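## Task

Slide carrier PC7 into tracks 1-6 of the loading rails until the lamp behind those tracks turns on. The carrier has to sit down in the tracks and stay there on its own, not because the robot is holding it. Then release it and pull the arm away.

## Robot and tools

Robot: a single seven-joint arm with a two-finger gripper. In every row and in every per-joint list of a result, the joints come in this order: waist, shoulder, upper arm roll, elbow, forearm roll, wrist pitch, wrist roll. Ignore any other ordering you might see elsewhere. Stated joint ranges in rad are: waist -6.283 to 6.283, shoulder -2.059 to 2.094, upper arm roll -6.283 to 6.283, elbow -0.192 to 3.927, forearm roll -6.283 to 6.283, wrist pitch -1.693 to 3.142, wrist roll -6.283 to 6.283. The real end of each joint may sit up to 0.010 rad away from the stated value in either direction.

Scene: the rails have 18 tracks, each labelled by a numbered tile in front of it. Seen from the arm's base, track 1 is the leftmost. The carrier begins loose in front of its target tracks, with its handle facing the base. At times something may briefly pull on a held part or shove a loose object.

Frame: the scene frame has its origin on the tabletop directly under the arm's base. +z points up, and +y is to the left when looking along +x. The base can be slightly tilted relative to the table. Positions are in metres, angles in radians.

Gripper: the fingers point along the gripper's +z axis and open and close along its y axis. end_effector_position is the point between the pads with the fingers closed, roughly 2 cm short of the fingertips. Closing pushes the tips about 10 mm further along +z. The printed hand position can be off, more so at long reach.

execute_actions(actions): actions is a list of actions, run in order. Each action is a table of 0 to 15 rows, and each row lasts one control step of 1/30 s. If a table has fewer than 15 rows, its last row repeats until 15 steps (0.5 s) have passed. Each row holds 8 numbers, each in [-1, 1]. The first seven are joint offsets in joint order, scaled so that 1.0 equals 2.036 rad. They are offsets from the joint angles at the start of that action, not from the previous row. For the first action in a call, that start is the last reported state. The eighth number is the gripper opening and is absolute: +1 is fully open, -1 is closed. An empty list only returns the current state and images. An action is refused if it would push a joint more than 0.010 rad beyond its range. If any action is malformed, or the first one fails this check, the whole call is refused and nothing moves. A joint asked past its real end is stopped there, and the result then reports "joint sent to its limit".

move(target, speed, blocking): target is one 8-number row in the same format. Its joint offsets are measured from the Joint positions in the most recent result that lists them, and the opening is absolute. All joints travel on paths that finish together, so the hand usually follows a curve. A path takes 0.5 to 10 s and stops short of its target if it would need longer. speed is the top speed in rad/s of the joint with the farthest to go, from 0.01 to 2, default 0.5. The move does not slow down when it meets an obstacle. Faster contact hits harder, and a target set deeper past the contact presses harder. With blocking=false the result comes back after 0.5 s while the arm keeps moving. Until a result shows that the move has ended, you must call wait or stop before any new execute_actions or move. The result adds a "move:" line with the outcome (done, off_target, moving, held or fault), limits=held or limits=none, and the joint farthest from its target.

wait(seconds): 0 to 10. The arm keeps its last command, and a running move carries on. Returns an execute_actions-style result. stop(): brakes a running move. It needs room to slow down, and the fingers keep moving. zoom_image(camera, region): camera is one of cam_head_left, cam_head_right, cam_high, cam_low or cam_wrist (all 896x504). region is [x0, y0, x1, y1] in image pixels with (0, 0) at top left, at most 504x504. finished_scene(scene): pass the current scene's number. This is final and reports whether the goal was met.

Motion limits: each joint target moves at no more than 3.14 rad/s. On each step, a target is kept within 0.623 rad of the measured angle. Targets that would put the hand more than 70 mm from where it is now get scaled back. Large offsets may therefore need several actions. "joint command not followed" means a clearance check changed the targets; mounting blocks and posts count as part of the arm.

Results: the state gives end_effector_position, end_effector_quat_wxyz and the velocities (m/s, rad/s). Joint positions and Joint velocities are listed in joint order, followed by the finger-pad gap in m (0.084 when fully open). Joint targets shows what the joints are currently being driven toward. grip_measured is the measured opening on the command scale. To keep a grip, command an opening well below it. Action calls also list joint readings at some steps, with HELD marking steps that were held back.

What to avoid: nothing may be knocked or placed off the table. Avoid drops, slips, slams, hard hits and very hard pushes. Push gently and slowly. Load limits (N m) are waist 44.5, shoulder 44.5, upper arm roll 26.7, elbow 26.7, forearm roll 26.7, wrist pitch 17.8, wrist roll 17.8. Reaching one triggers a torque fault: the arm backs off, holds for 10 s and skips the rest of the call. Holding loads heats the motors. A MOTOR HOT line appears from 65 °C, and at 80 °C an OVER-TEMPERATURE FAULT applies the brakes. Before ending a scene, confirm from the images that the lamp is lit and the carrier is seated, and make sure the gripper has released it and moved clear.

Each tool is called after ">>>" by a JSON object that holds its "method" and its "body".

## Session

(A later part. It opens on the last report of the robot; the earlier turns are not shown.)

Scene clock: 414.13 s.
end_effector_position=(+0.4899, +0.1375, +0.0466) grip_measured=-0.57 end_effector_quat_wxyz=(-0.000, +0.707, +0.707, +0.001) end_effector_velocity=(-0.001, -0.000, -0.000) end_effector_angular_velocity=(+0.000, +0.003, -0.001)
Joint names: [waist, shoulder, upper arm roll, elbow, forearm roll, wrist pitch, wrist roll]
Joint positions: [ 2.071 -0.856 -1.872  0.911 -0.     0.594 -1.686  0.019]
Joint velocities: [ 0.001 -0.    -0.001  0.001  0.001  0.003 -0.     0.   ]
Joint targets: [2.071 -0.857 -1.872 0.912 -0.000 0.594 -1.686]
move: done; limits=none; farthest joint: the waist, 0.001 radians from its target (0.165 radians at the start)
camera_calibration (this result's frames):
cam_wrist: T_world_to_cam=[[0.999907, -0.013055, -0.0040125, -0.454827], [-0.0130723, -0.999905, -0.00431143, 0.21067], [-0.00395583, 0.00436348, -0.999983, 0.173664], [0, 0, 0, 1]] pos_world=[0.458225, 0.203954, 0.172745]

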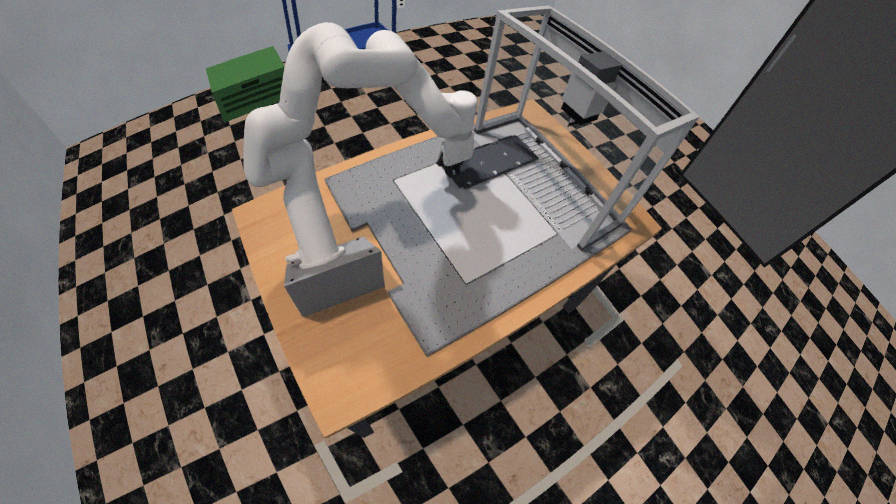

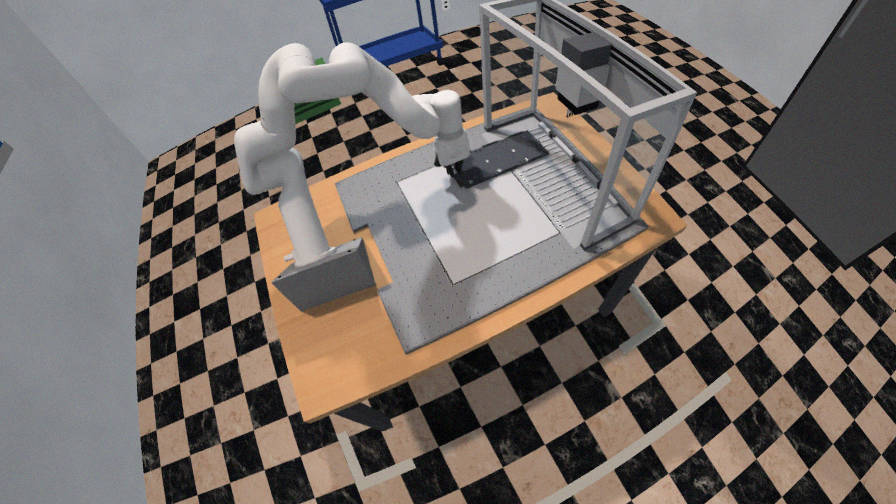

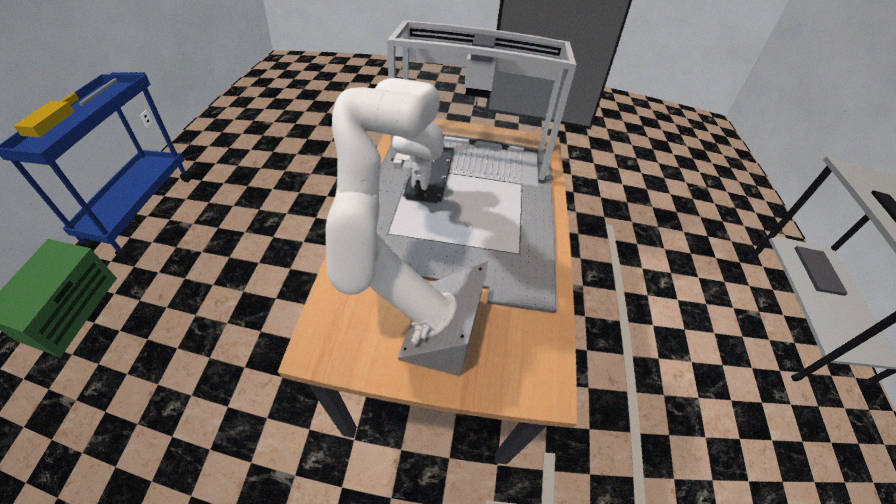

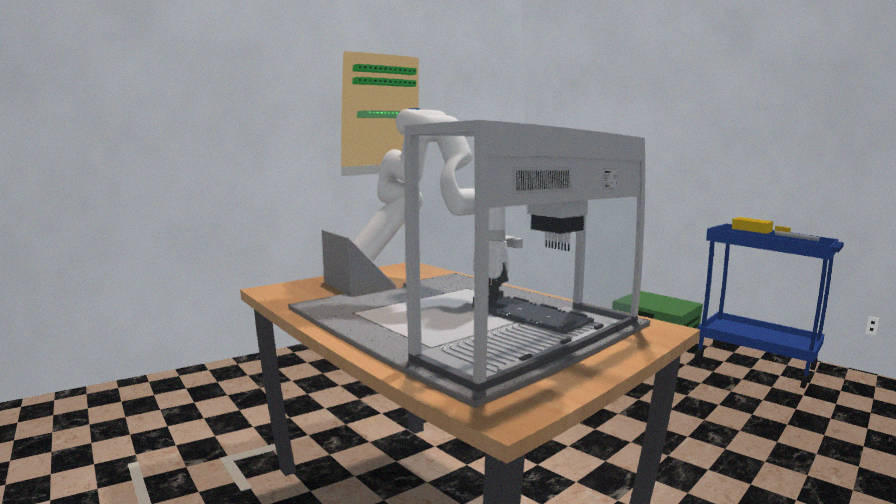

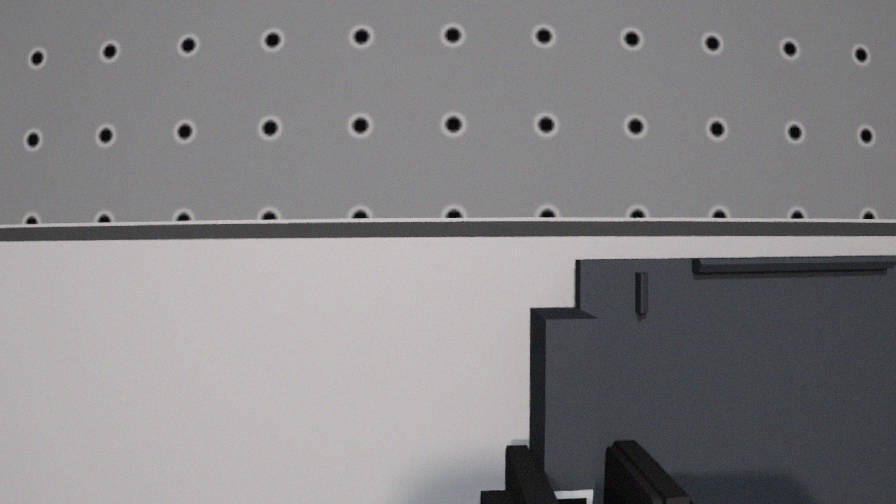

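>>> {"method": "move", "body": {"target": [0.0780,-0.0196,-0.0447,0.1003,0,0.0375,0.0055,-0.55], "speed": 0.14}}

>>> {"method": "zoom_image", "body": {"camera": "cam_head_right", "region": [505, 105, 595, 175]}}

Scene clock: 427.27 s.
end_effector_position=(+0.5400, +0.1377, +0.0465) grip_measured=-0.57 end_effector_quat_wxyz=(-0.001, +0.707, +0.707, +0.001) end_effector_velocity=(+0.001, -0.000, +0.000) end_effector_angular_velocity=(+0.000, -0.002, -0.001)
Joint names: [waist, shoulder, upper arm roll, elbow, forearm roll, wrist pitch, wrist roll]
Joint positions: [ 2.23  -0.896 -1.963  1.115 -0.     0.67  -1.674  0.019]
Joint velocities: [ 0.002 -0.    -0.001  0.004  0.001  0.    -0.     0.   ]
Joint targets: [2.230 -0.896 -1.963 1.116 -0.000 0.670 -1.674]
move: done; limits=none; farthest joint: the waist, 0.000 radians from its target (0.158 radians at the start)
camera_calibration (this result's frames):
cam_wrist: T_world_to_cam=[[0.999908, -0.0128549, -0.00433037, -0.50488], [-0.0128746, -0.999907, -0.00455588, 0.211506], [-0.0042714, 0.00461121, -0.99998, 0.173932], [0, 0, 0, 1]] pos_world=[0.5083, 0.204194, 0.172706]

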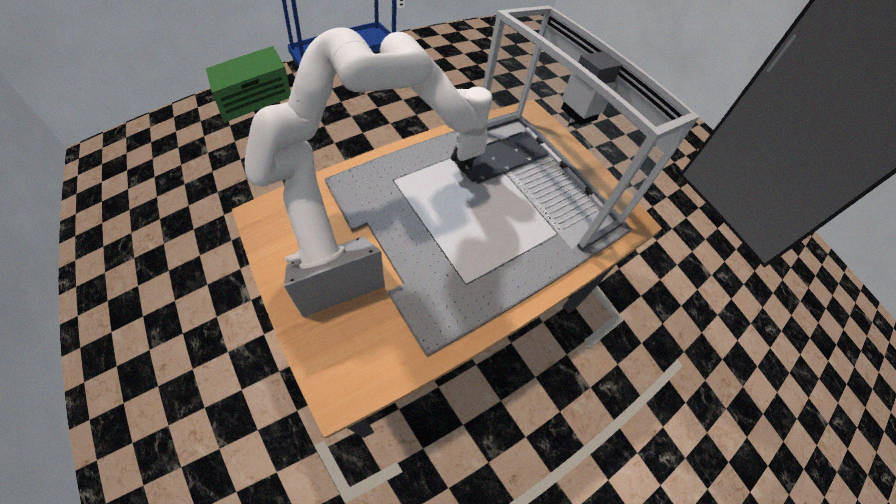

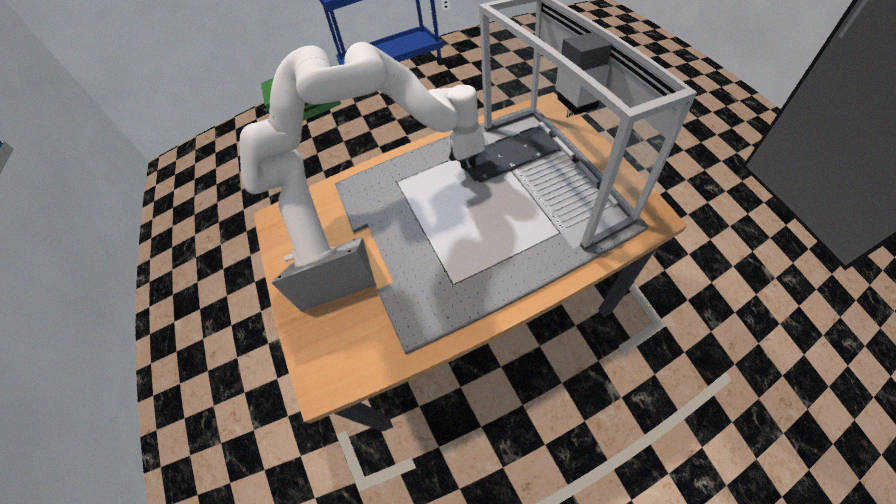

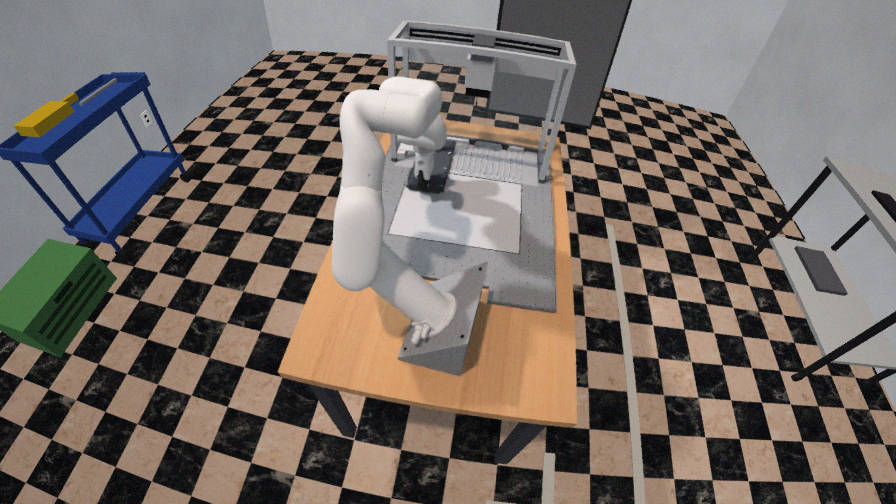

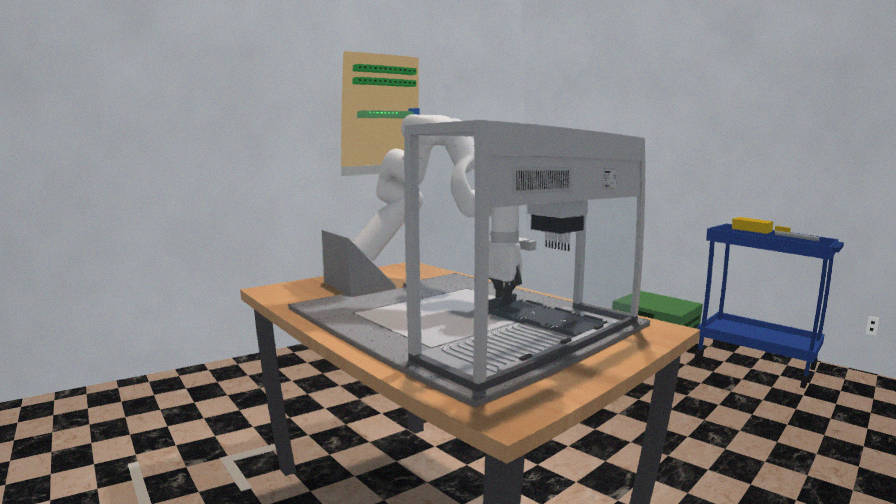

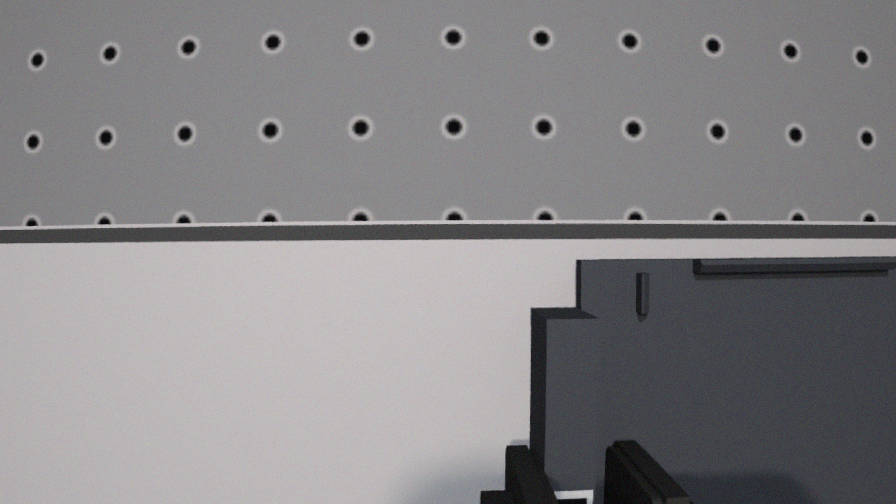

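Region (505, 105, 595, 175) of cam_head_right's 896x504 image, scaled by 5.600, with more detail than that image has.

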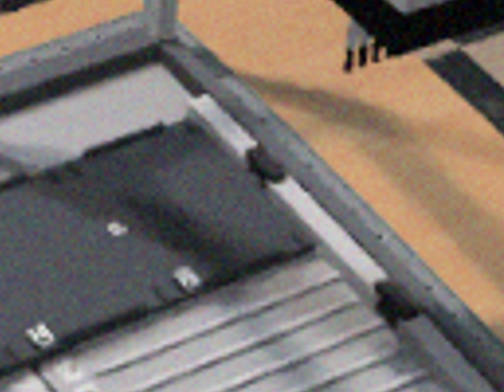

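>>> {"method": "move", "body": {"target": [0.0226,-0.0070,-0.0129,0.0318,0,0.0127,0.0014,-0.55], "speed": 0.05}}

>>> {"method": "zoom_image", "body": {"camera": "cam_head_right", "region": [505, 105, 595, 175]}}

Scene clock: 436.90 s.
end_effector_position=(+0.5466, +0.1371, +0.0461) grip_measured=-0.55 end_effector_quat_wxyz=(-0.013, +0.708, +0.706, -0.009) end_effector_velocity=(+0.001, -0.000, +0.000) end_effector_angular_velocity=(+0.001, +0.001, -0.000)
Joint names: [waist, shoulder, upper arm roll, elbow, forearm roll, wrist pitch, wrist roll]
Joint positions: [ 2.271 -0.91  -1.988  1.18  -0.     0.731 -1.672  0.02 ]
Joint velocities: [ 0.002 -0.001 -0.001  0.004  0.     0.003  0.     0.   ]
Joint targets: [2.276 -0.911 -1.989 1.180 -0.000 0.696 -1.672]
move: off_target; limits=none; farthest joint: the wrist pitch, 0.036 radians from its target (0.026 radians at the start)
camera_calibration (this result's frames):
cam_wrist: T_world_to_cam=[[0.999226, -0.0157829, -0.0360185, -0.50927], [-0.0160664, -0.999842, -0.00759695, 0.212796], [-0.035893, 0.00816977, -0.999322, 0.190294], [0, 0, 0, 1]] pos_world=[0.519125, 0.20317, 0.173438]

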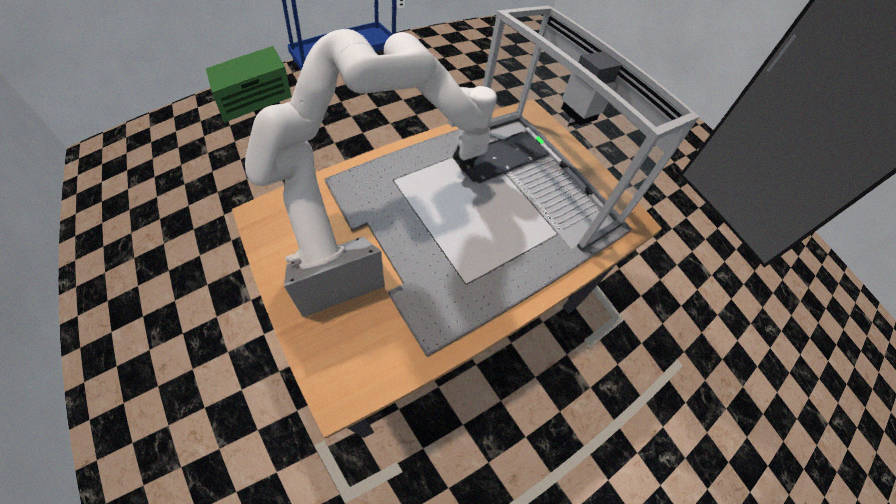

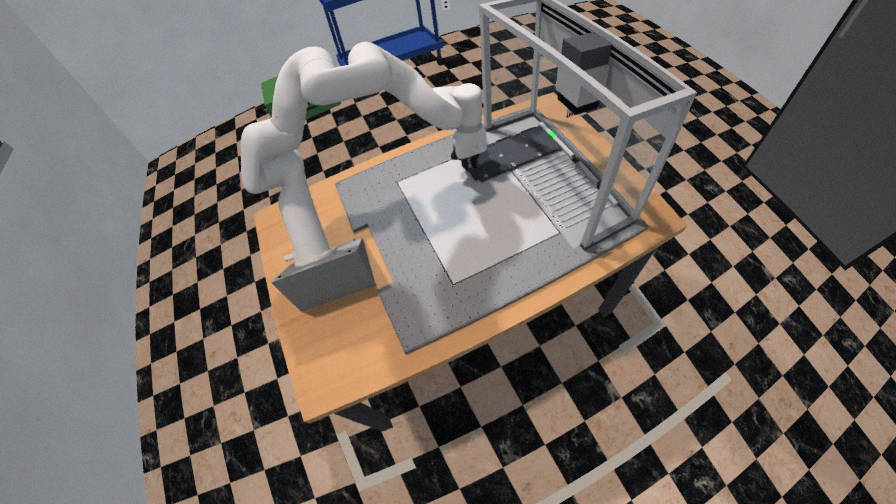

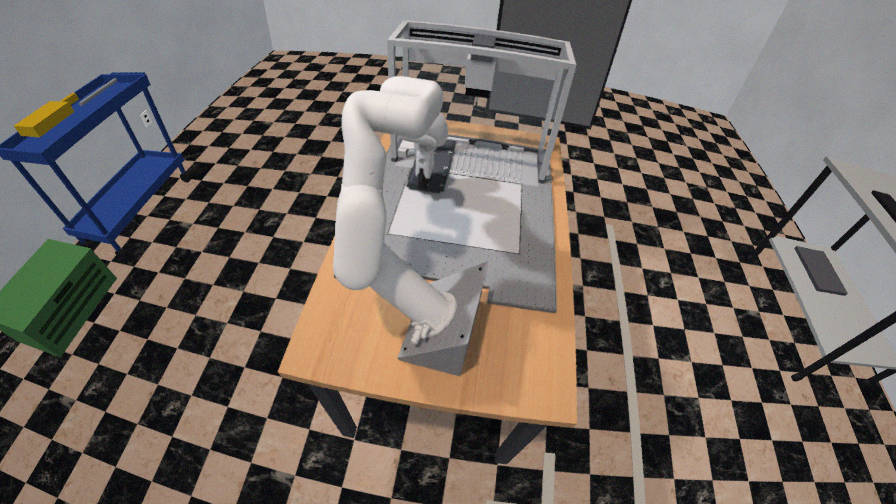

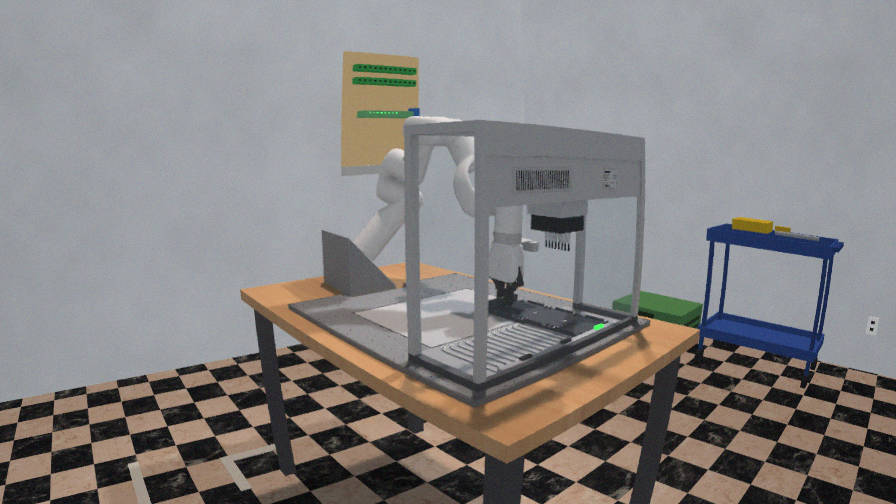

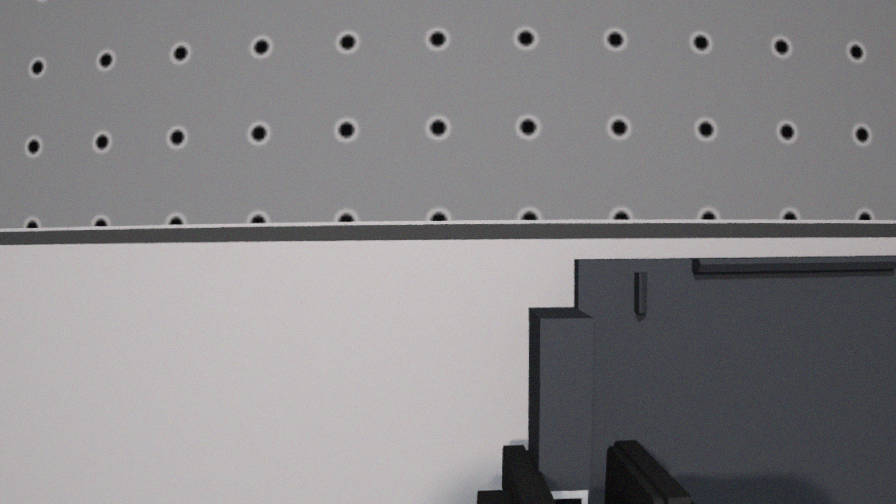

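Region (505, 105, 595, 175) of cam_head_right's 896x504 image, scaled by 5.600, with more detail than that image has.

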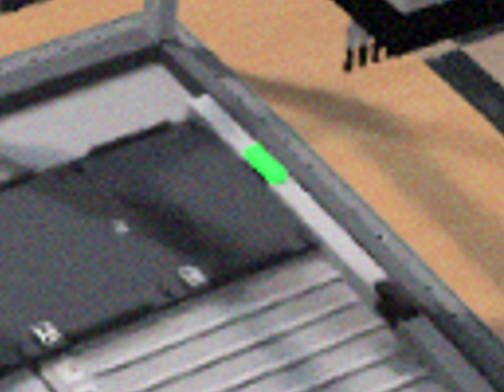

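>>> {"method": "execute_actions", "body": {"actions": [[[0,0,0,0,0,0,0,0.2]]]}}

>>> {"method": "move", "body": {"target": [-0.123,0.03,0.075,0,0,0.098,0,0.2], "speed": 0.3}}

Scene clock: 442.40 s.
end_effector_position=(+0.5468, +0.1370, +0.0458) grip_measured=+0.19 end_effector_quat_wxyz=(-0.013, +0.708, +0.706, -0.009) end_effector_velocity=(-0.002, +0.001, +0.002) end_effector_angular_velocity=(-0.001, +0.002, -0.000)
Joint names: [waist, shoulder, upper arm roll, elbow, forearm roll, wrist pitch, wrist roll]
Joint positions: [ 2.272 -0.911 -1.989  1.18  -0.     0.731 -1.672  0.052]
Joint velocities: [-0.008  0.006  0.005 -0.006  0.002  0.004  0.     0.   ]
Joint targets: [2.271 -0.910 -1.988 1.180 -0.000 0.731 -1.672]
Step readings (joint positions):
0: [2.271 -0.911 -1.989 1.180 -0.000 0.732 -1.672]
1: [2.272 -0.911 -1.990 1.181 -0.000 0.729 -1.672]
2: [2.275 -0.913 -1.992 1.185 -0.001 0.723 -1.672]
4: [2.278 -0.916 -1.996 1.188 -0.002 0.722 -1.672]
8: [2.275 -0.914 -1.992 1.183 -0.001 0.728 -1.672]
15: Joint positions above
camera_calibration (this result's frames):
cam_wrist: T_world_to_cam=[[0.999234, -0.0159037, -0.0357447, -0.509523], [-0.0161943, -0.999838, -0.00785591, 0.212788], [-0.035614, 0.00842875, -0.99933, 0.189807], [0, 0, 0, 1]] pos_world=[0.519338, 0.203051, 0.173139]

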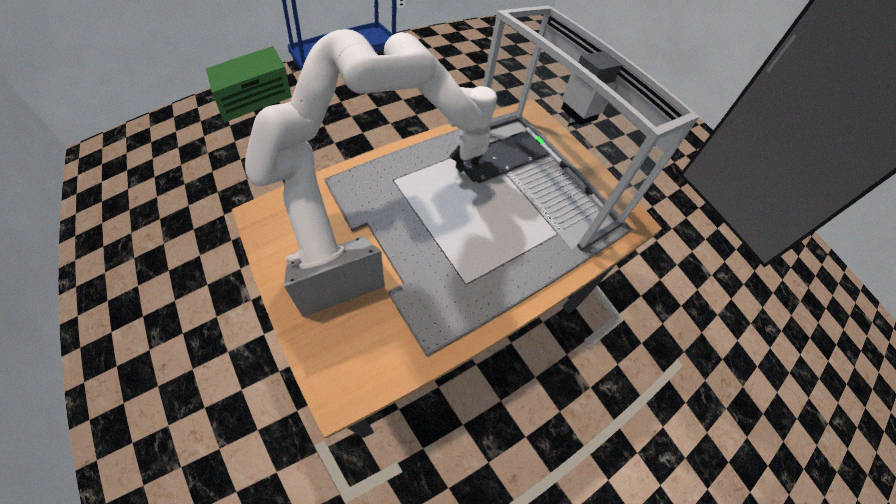

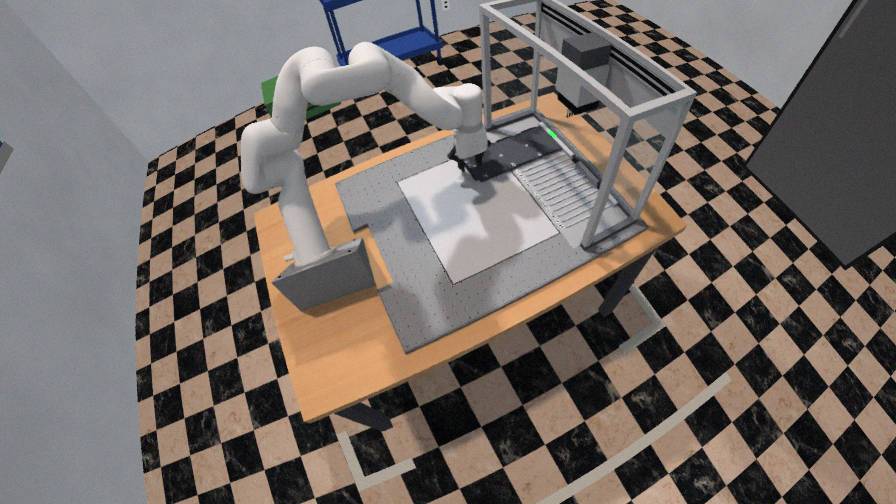

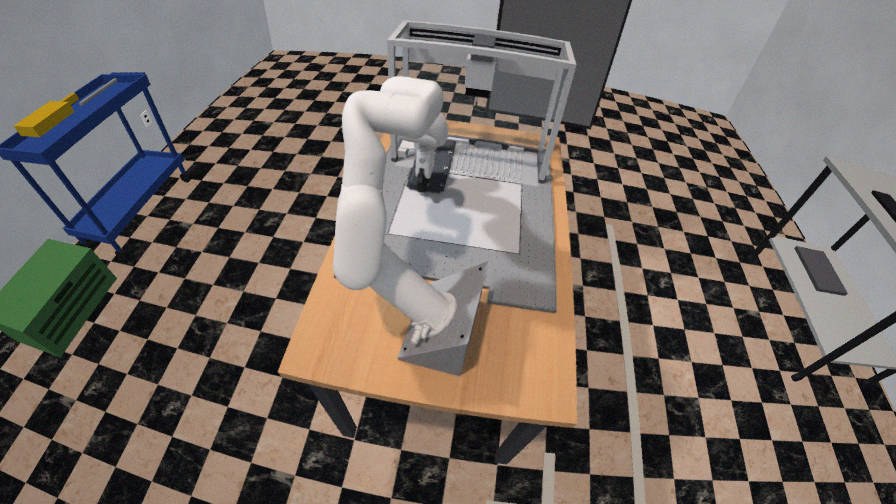

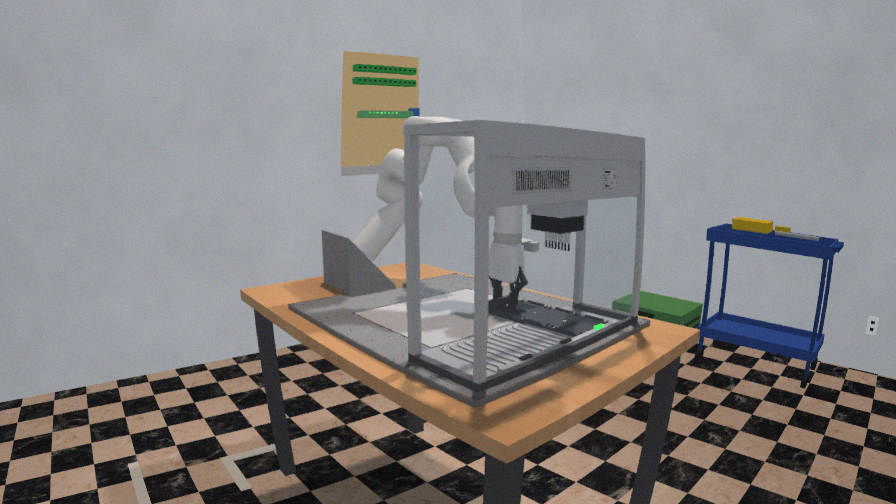

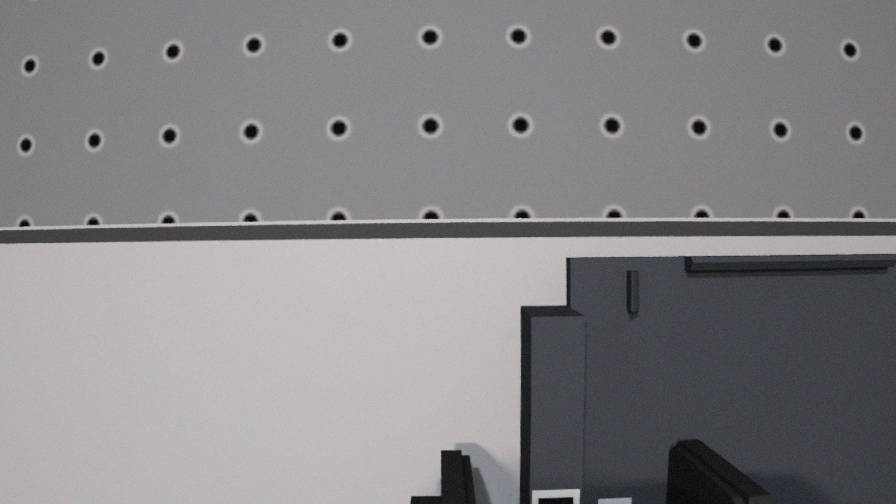

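Scene clock: 443.70 s.
end_effector_position=(+0.5329, +0.1340, +0.1378) grip_measured=+0.19 end_effector_quat_wxyz=(-0.014, +0.711, +0.703, -0.007) end_effector_velocity=(+0.002, -0.002, +0.004) end_effector_angular_velocity=(-0.002, -0.008, -0.003)
Joint names: [waist, shoulder, upper arm roll, elbow, forearm roll, wrist pitch, wrist roll]
Joint positions: [ 2.022 -0.85  -1.836  1.18  -0.     0.93  -1.672  0.052]
Joint velocities: [-0.005  0.001 -0.     0.005 -0.     0.    -0.    -0.   ]
Joint targets: [2.021 -0.850 -1.836 1.180 -0.000 0.930 -1.672]
move: done; limits=none; farthest joint: the waist, 0.000 radians from its target (0.250 radians at the start)
camera_calibration (this result's frames):
cam_wrist: T_world_to_cam=[[0.999125, -0.0249726, -0.0335637, -0.491385], [-0.0253884, -0.999605, -0.0120204, 0.215807], [-0.0332502, 0.012862, -0.999364, 0.279453], [0, 0, 0, 1]] pos_world=[0.505725, 0.199857, 0.265376]

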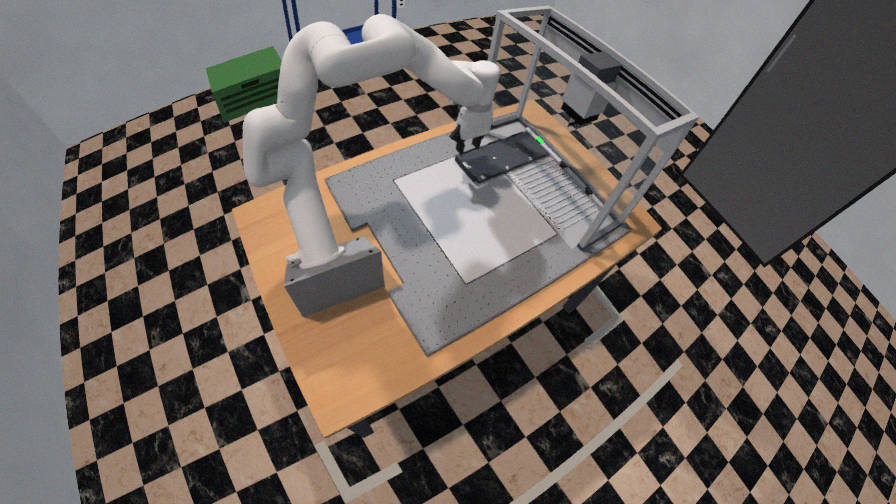

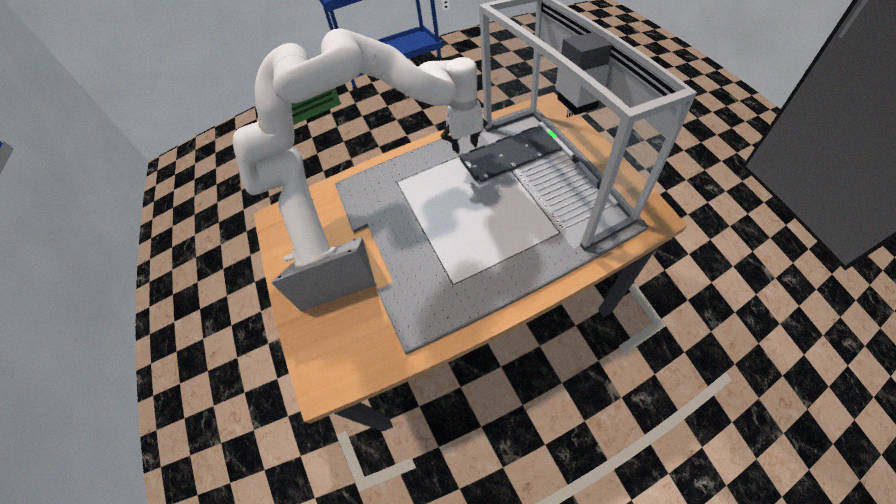

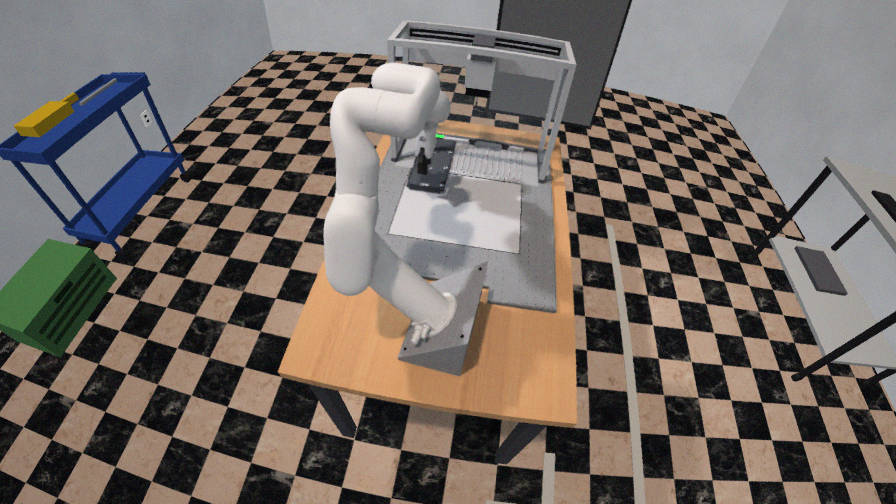

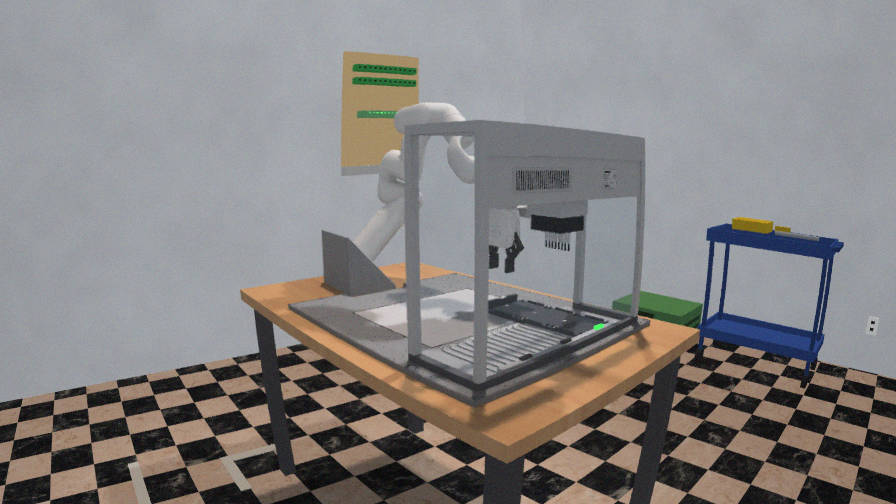

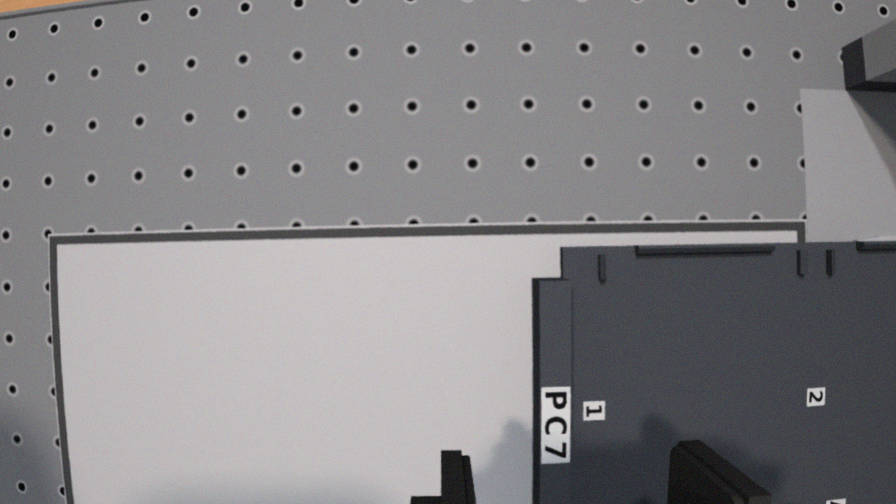

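The lamp stays lit with the gripper clear, so I'm ending scene 1.

>>> {"method": "finished_scene", "body": {"scene": 1}}

The scene is finished: the task was done.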